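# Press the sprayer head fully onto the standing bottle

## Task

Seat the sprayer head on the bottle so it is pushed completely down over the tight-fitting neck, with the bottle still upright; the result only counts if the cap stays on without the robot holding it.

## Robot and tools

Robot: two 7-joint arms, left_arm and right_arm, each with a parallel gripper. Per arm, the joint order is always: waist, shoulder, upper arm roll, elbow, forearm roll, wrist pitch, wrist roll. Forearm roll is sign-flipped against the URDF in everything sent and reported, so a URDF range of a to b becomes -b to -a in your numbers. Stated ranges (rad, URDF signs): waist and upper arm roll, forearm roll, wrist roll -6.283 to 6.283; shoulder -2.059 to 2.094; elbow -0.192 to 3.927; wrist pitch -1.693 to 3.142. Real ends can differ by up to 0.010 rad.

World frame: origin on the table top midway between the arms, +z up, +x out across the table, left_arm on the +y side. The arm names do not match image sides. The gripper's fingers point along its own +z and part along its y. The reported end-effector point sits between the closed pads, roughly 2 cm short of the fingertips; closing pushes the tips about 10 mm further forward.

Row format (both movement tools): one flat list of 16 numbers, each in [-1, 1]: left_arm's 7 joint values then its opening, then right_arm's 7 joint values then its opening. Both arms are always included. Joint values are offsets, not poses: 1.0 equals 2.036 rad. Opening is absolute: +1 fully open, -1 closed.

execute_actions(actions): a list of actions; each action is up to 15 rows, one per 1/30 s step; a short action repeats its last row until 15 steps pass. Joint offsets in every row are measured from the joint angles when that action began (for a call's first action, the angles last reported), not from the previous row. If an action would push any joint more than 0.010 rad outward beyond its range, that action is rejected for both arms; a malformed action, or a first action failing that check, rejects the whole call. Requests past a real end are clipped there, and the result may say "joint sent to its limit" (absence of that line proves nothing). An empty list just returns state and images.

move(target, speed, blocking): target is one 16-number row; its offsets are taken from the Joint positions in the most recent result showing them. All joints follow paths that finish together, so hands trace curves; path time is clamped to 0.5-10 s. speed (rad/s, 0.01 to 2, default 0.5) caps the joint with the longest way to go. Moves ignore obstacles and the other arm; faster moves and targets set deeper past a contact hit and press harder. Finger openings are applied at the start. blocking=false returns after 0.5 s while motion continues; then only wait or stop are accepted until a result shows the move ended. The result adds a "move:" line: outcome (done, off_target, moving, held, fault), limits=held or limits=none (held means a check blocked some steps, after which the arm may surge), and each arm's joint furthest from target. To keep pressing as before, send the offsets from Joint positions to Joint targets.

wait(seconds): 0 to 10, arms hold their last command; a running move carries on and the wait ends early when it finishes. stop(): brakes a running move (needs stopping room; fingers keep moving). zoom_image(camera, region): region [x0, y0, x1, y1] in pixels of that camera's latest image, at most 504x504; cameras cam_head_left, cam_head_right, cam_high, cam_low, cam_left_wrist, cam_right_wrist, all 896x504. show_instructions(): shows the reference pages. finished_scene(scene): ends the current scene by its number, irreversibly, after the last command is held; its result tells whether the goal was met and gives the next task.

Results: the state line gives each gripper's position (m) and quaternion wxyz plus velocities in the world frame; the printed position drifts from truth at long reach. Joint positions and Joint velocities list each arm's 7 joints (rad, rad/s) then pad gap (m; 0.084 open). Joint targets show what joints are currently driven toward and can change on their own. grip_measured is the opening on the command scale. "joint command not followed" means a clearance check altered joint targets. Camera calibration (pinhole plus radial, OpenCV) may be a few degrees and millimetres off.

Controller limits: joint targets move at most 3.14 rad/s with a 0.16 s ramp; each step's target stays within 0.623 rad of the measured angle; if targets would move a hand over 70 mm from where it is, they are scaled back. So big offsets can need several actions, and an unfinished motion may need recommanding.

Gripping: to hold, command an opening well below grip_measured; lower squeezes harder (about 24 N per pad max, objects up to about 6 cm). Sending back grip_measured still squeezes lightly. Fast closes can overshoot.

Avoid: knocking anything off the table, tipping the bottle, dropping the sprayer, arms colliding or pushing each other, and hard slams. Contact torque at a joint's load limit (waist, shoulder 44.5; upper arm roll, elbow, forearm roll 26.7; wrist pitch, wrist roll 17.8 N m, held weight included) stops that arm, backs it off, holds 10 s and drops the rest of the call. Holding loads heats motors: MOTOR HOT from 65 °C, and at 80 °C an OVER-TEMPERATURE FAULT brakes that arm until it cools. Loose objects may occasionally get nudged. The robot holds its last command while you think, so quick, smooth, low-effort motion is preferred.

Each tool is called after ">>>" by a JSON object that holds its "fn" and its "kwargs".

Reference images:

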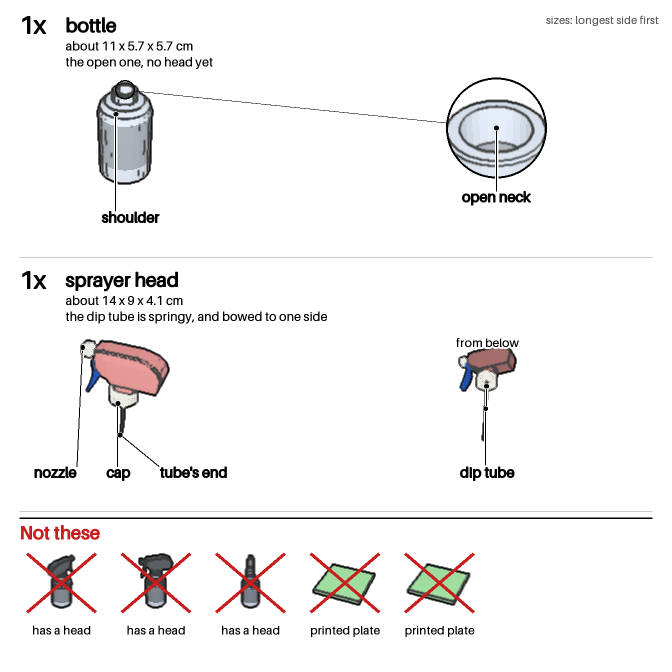

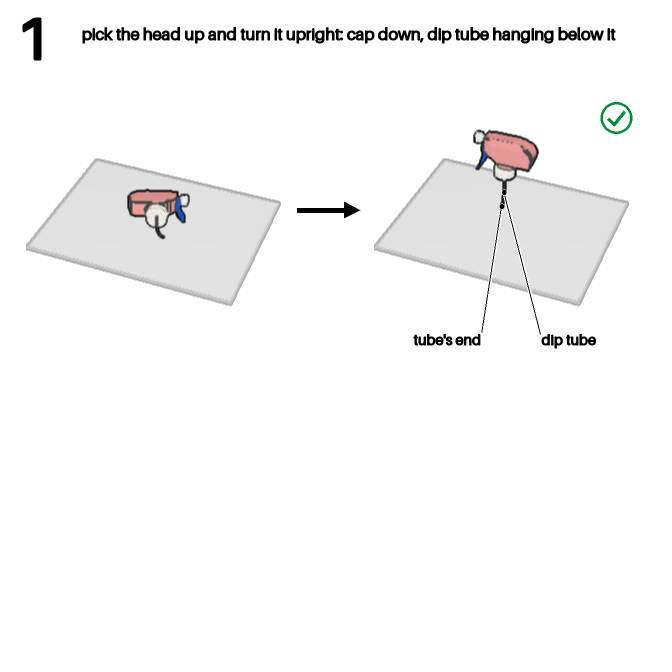

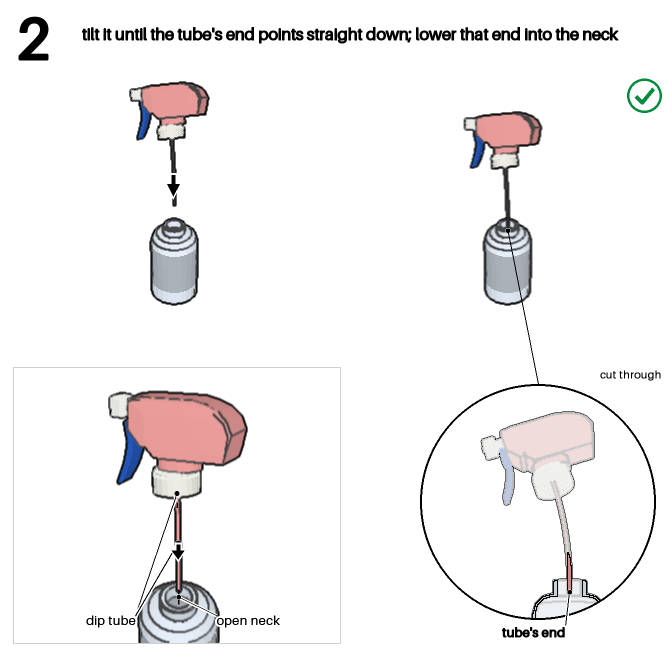

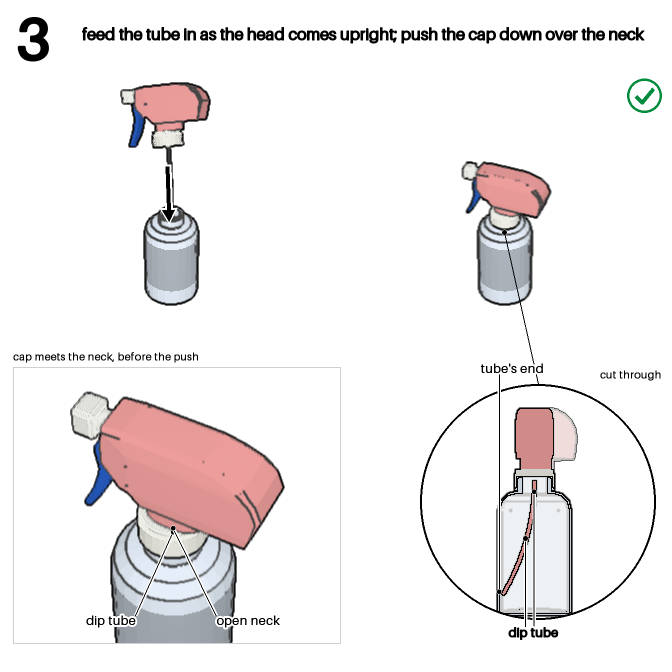

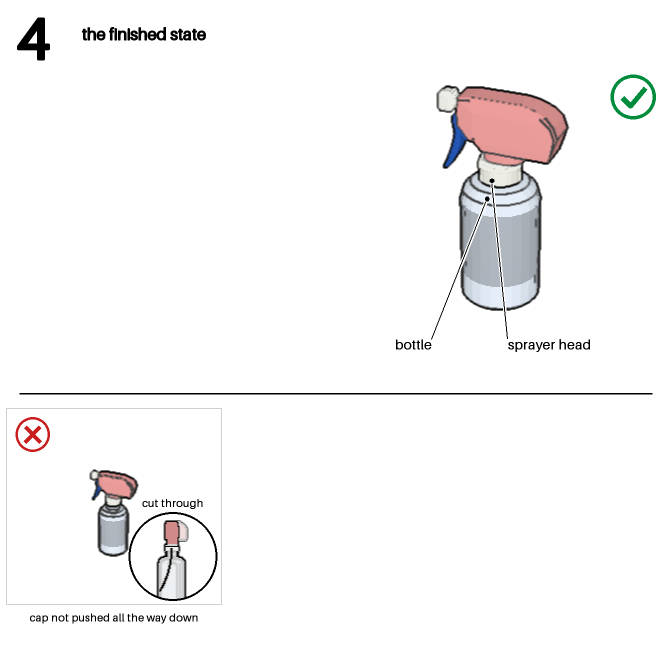

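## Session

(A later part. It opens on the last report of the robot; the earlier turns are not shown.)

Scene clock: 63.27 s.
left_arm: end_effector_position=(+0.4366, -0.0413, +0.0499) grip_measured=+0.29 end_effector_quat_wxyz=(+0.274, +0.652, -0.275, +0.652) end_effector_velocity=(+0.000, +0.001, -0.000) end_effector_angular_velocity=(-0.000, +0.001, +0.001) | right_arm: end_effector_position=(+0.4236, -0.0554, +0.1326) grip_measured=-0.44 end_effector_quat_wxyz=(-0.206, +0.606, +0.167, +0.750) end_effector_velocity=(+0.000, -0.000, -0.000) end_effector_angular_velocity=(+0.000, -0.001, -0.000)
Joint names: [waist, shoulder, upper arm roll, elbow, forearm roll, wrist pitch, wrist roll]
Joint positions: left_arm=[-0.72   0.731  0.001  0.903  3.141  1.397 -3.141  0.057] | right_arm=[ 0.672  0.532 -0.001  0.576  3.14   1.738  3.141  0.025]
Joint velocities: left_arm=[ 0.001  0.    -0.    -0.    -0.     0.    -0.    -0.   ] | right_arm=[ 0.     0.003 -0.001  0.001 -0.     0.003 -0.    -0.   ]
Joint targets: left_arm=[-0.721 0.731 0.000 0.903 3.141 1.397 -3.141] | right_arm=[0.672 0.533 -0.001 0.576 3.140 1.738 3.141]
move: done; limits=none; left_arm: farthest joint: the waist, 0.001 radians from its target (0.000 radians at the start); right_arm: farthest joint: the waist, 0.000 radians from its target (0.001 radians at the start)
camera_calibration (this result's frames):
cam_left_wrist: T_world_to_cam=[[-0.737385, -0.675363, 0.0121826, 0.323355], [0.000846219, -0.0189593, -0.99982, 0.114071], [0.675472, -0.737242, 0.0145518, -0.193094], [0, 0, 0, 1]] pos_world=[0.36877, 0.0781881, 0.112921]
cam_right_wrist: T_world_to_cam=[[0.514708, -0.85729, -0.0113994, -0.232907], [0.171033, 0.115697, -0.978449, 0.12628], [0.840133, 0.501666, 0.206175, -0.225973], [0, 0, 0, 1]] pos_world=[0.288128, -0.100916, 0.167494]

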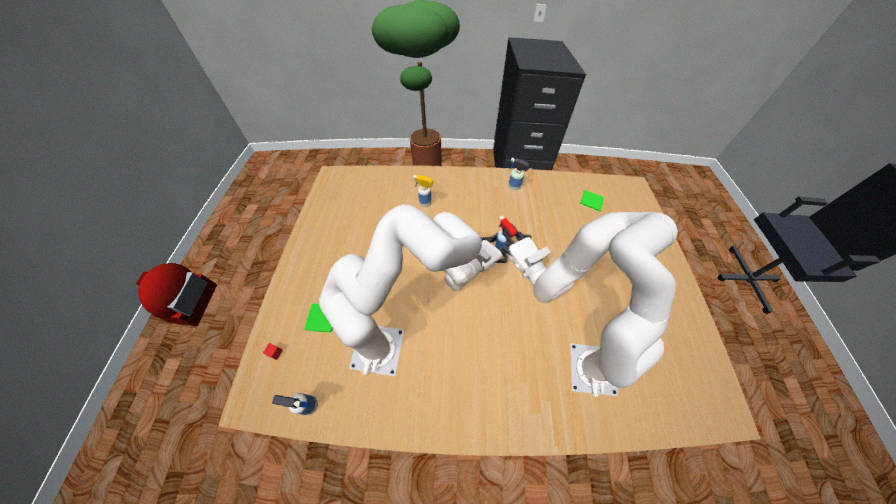

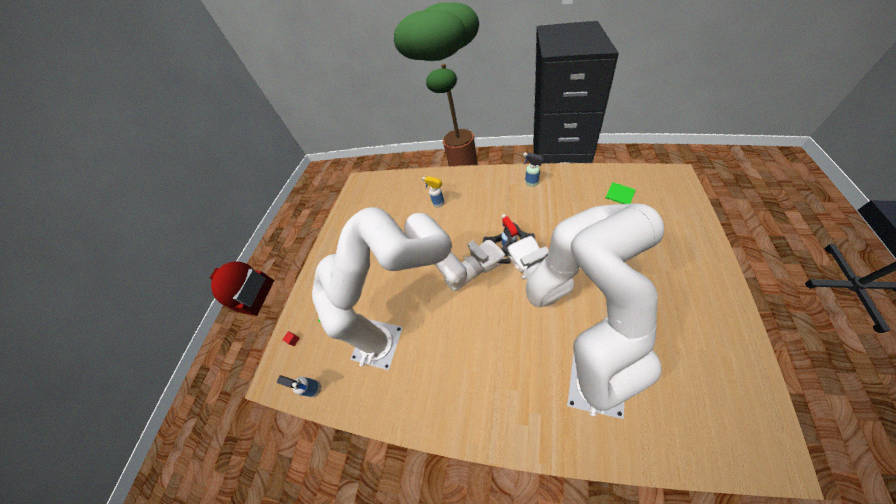

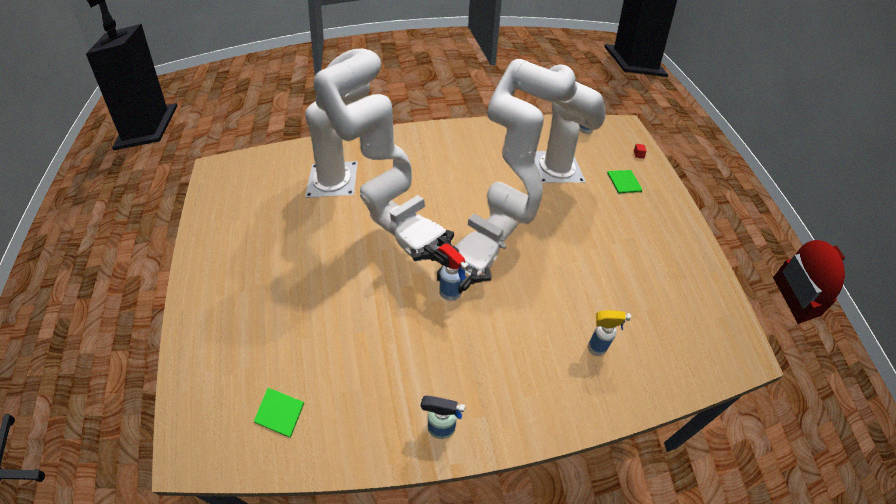

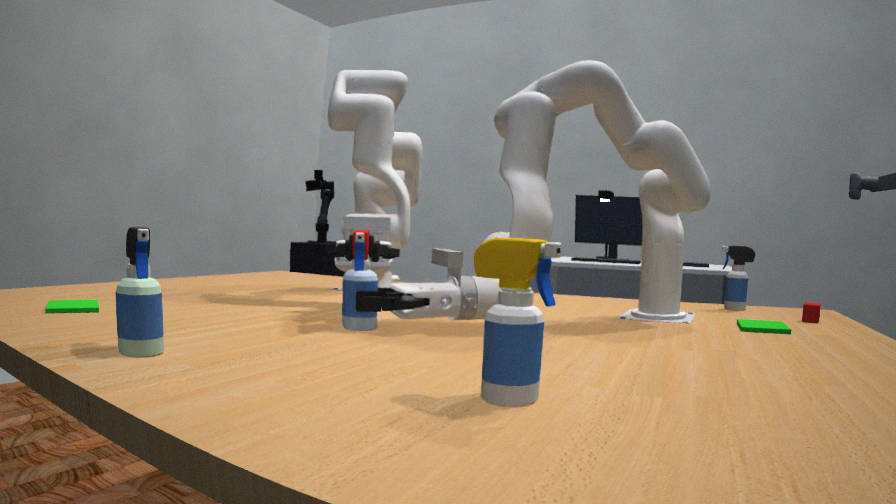

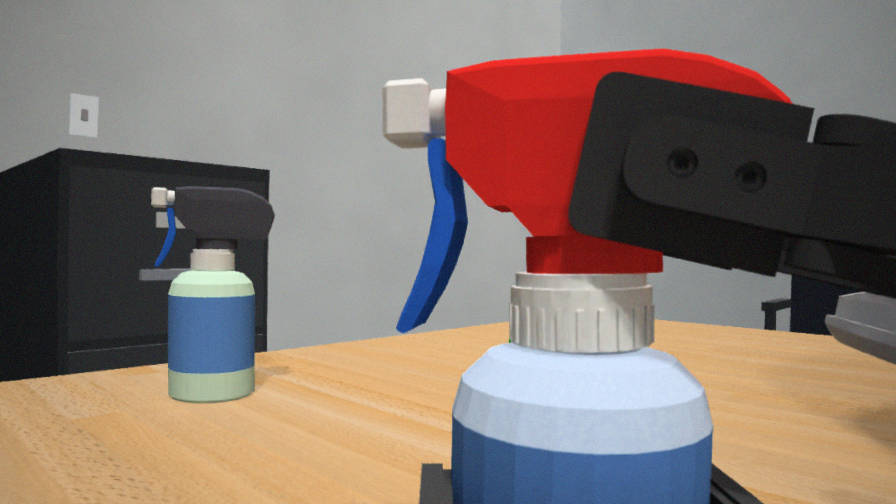

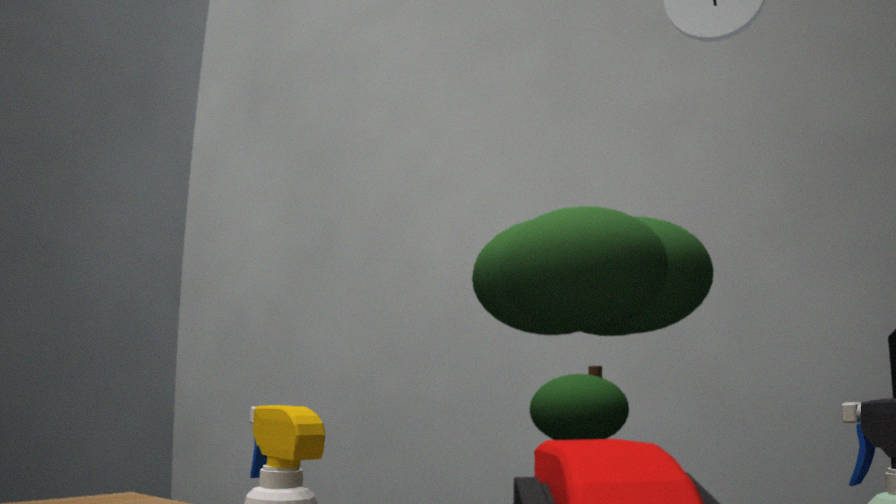

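>>> {"fn": "move", "kwargs": {"target": [0,0,0,0,0,0,0,1,0,0,0,0,0,0,0,1]}}

>>> {"fn": "move", "kwargs": {"target": [0,-0.046,0,-0.151,0,0.105,0,1,0,-0.03,0,-0.07,0,0.04,0,1]}}

>>> {"fn": "finished_scene", "kwargs": {"scene": 1}}

Scene clock: 64.77 s.
left_arm: end_effector_position=(+0.4365, -0.0413, +0.0499) grip_measured=+1.00 end_effector_quat_wxyz=(+0.274, +0.652, -0.275, +0.651) end_effector_velocity=(+0.001, +0.001, +0.000) end_effector_angular_velocity=(+0.001, -0.000, +0.003) | right_arm: end_effector_position=(+0.4236, -0.0555, +0.1325) grip_measured=+1.00 end_effector_quat_wxyz=(-0.206, +0.606, +0.167, +0.750) end_effector_velocity=(+0.000, +0.000, +0.001) end_effector_angular_velocity=(+0.001, -0.002, +0.001)
Joint names: [waist, shoulder, upper arm roll, elbow, forearm roll, wrist pitch, wrist roll]
Joint positions: left_arm=[-0.72   0.731  0.001  0.903  3.141  1.397 -3.141  0.084] | right_arm=[ 0.672  0.532 -0.001  0.576  3.14   1.738  3.141  0.084]
Joint velocities: left_arm=[ 0.002 -0.001  0.001  0.     0.    -0.001  0.     0.   ] | right_arm=[ 0.    -0.001 -0.001  0.001  0.001  0.001  0.     0.   ]
Joint targets: left_arm=[-0.720 0.731 0.001 0.903 3.141 1.397 -3.141] | right_arm=[0.672 0.532 -0.001 0.576 3.140 1.738 3.141]
move: done; limits=none; left_arm: farthest joint: the waist, 0.000 radians from its target (0.000 radians at the start); right_arm: farthest joint: the waist, 0.000 radians from its target (0.000 radians at the start)
camera_calibration (this result's frames):
cam_left_wrist: T_world_to_cam=[[-0.737491, -0.675246, 0.0122217, 0.323305], [0.000798717, -0.0189686, -0.99982, 0.11408], [0.675356, -0.737348, 0.0145285, -0.193037], [0, 0, 0, 1]] pos_world=[0.368712, 0.078139, 0.112913]
cam_right_wrist: T_world_to_cam=[[0.514573, -0.857371, -0.0113616, -0.23294], [0.170807, 0.115481, -0.978514, 0.126254], [0.840262, 0.501576, 0.205868, -0.225924], [0, 0, 0, 1]] pos_world=[0.288135, -0.100978, 0.167405]

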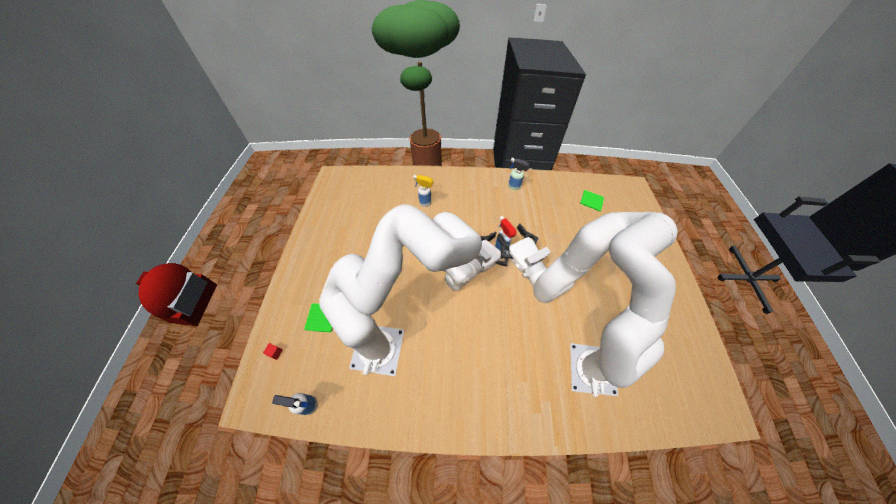

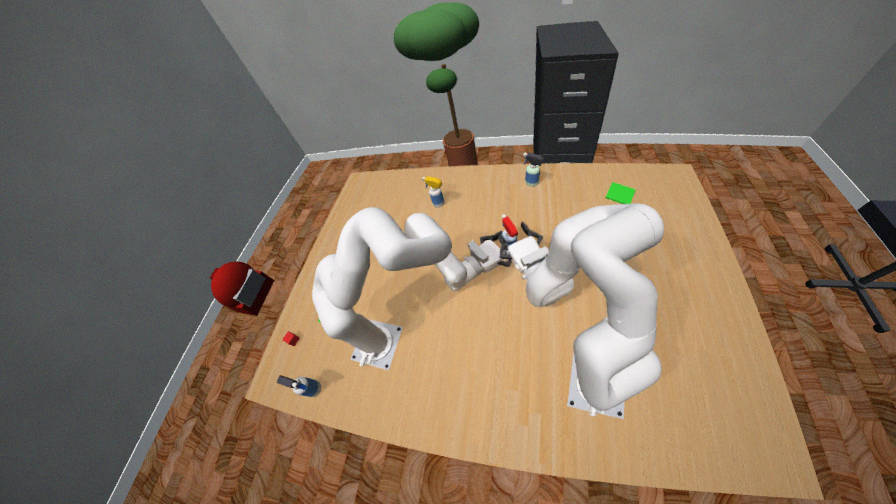

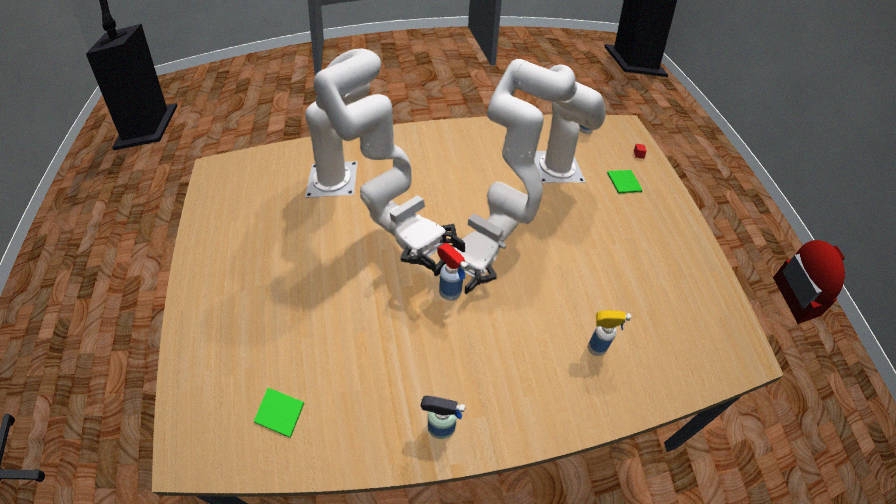

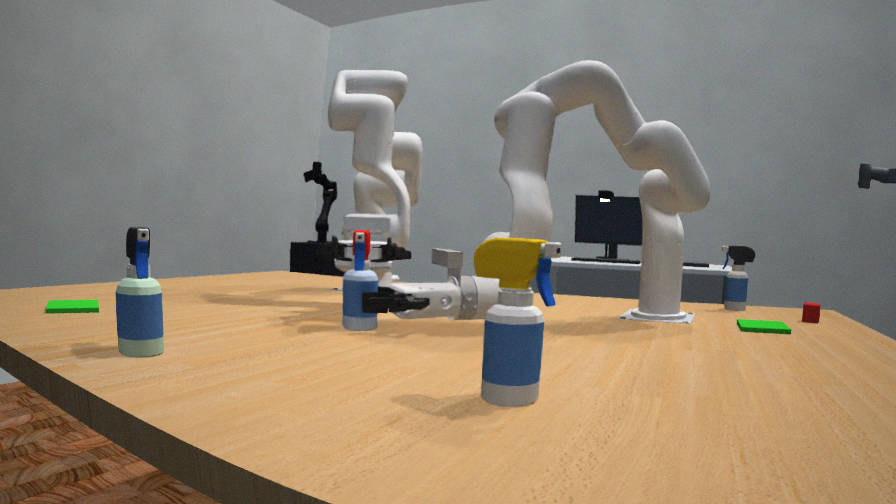

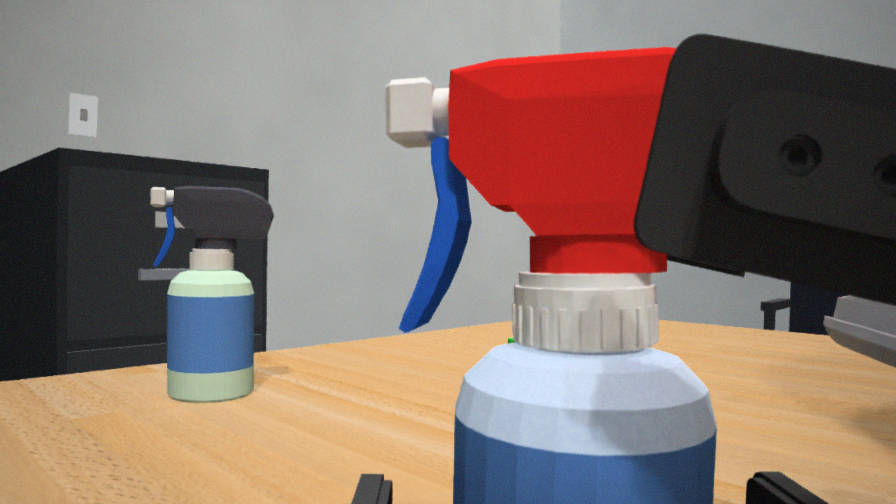

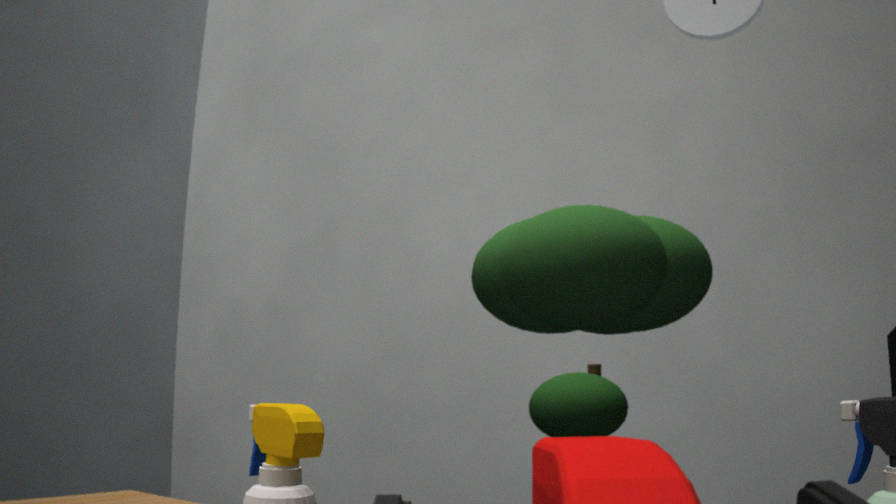

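Scene clock: 66.03 s.
left_arm: end_effector_position=(+0.3738, +0.0229, +0.0498) grip_measured=+1.00 end_effector_quat_wxyz=(+0.274, +0.652, -0.275, +0.652) end_effector_velocity=(-0.001, +0.001, -0.001) end_effector_angular_velocity=(+0.002, +0.002, +0.000) | right_arm: end_effector_position=(+0.3875, -0.0771, +0.1376) grip_measured=+1.00 end_effector_quat_wxyz=(-0.206, +0.606, +0.167, +0.750) end_effector_velocity=(-0.001, +0.000, -0.000) end_effector_angular_velocity=(+0.000, +0.001, +0.001)
Joint names: [waist, shoulder, upper arm roll, elbow, forearm roll, wrist pitch, wrist roll]
Joint positions: left_arm=[-0.72   0.637  0.001  0.596  3.141  1.611 -3.141  0.084] | right_arm=[ 0.672  0.471 -0.001  0.433  3.14   1.82   3.141  0.084]
Joint velocities: left_arm=[ 0.    -0.    -0.    -0.003  0.     0.     0.     0.   ] | right_arm=[ 0.    -0.     0.001 -0.001 -0.     0.     0.     0.   ]
Joint targets: left_arm=[-0.720 0.637 0.001 0.596 3.141 1.611 -3.141] | right_arm=[0.672 0.471 -0.001 0.433 3.140 1.820 3.141]
move: done; limits=none; left_arm: farthest joint: the elbow, 0.001 radians from its target (0.308 radians at the start); right_arm: farthest joint: the waist, 0.000 radians from its target (0.000 radians at the start)
camera_calibration (this result's frames):
cam_left_wrist: T_world_to_cam=[[-0.737469, -0.675268, 0.0123926, 0.320397], [0.000844329, -0.0192708, -0.999814, 0.115234], [0.675381, -0.737321, 0.0147818, -0.103285], [0, 0, 0, 1]] pos_world=[0.305943, 0.14242, 0.112768]
cam_right_wrist: T_world_to_cam=[[0.514555, -0.857383, -0.0113153, -0.232798], [0.170911, 0.115485, -0.978495, 0.139779], [0.840251, 0.501556, 0.20596, -0.185924], [0, 0, 0, 1]] pos_world=[0.252121, -0.122488, 0.172432]

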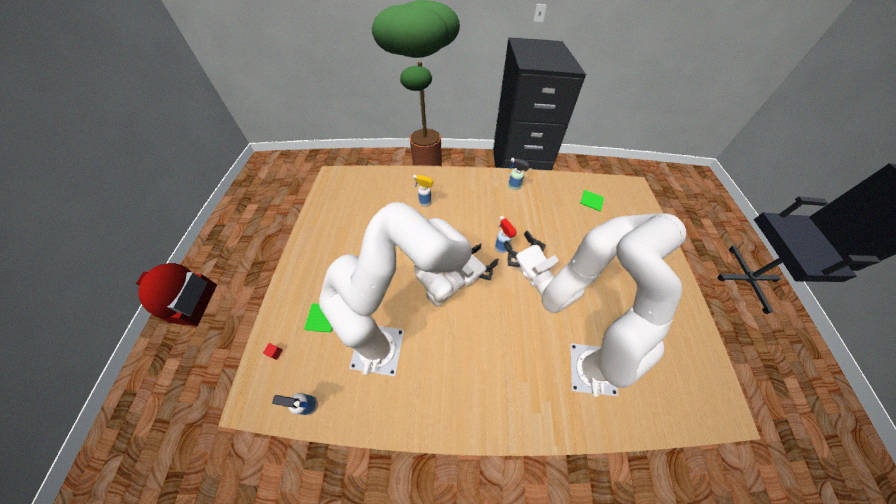

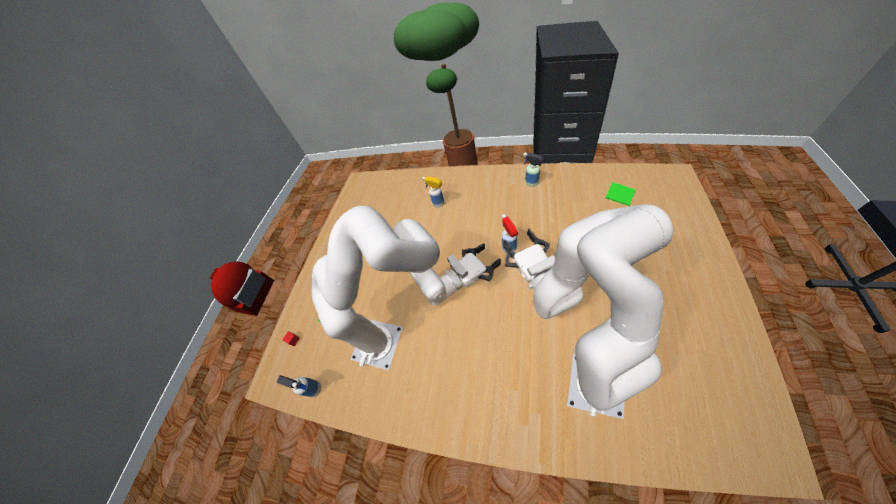

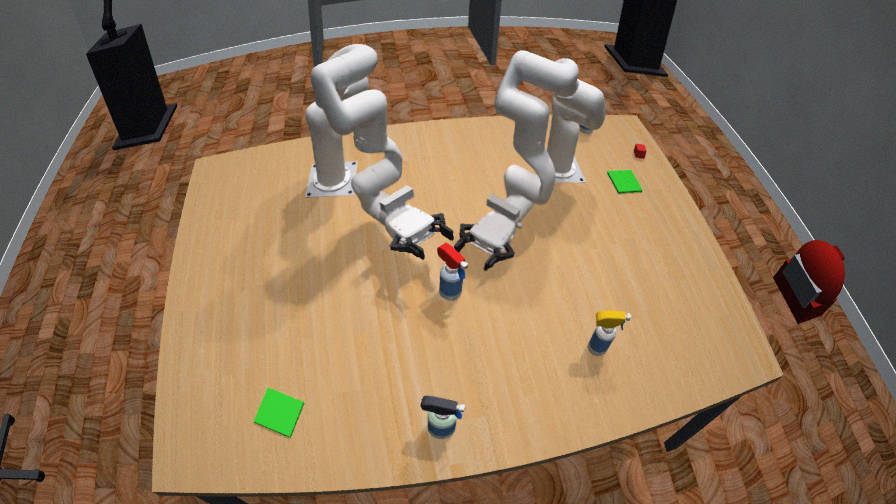

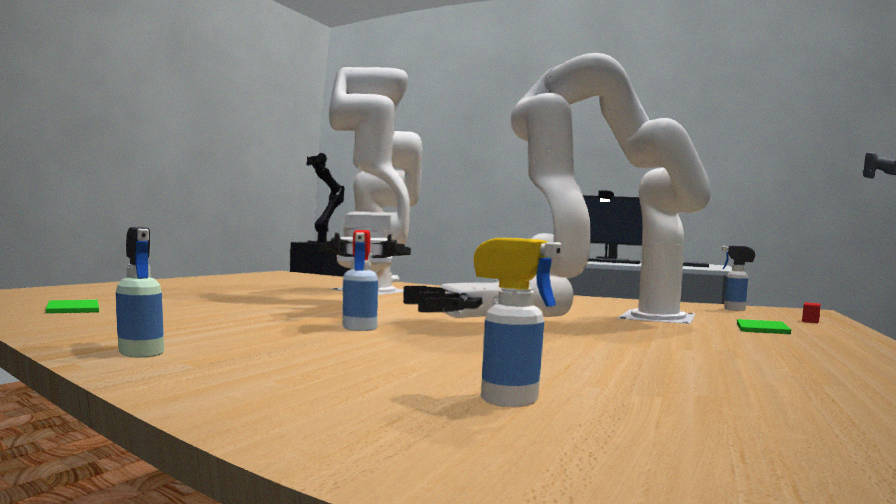

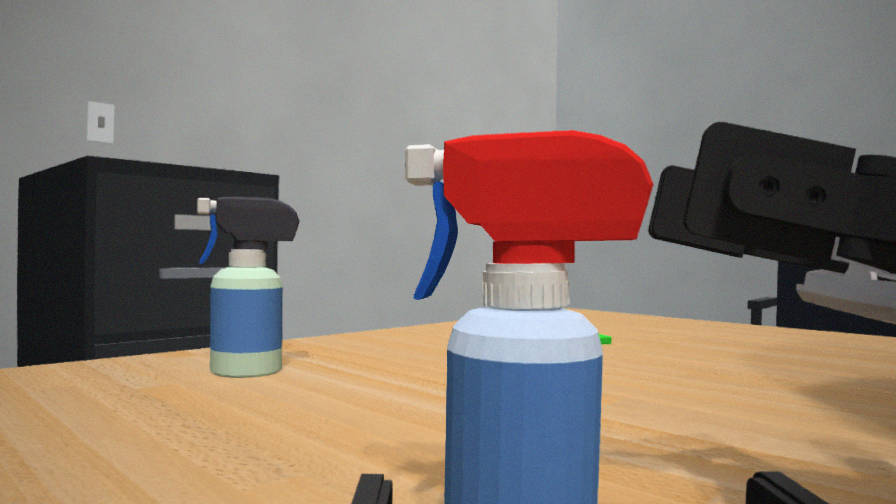

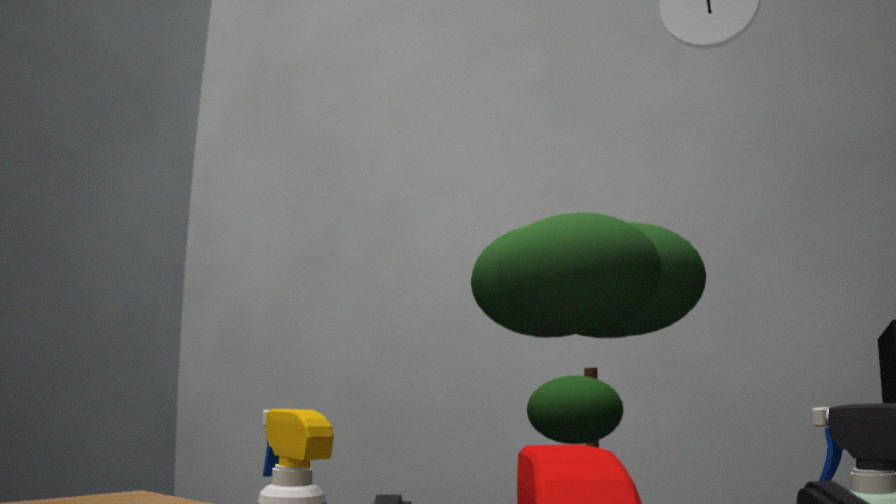

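The scene is finished: the task was done.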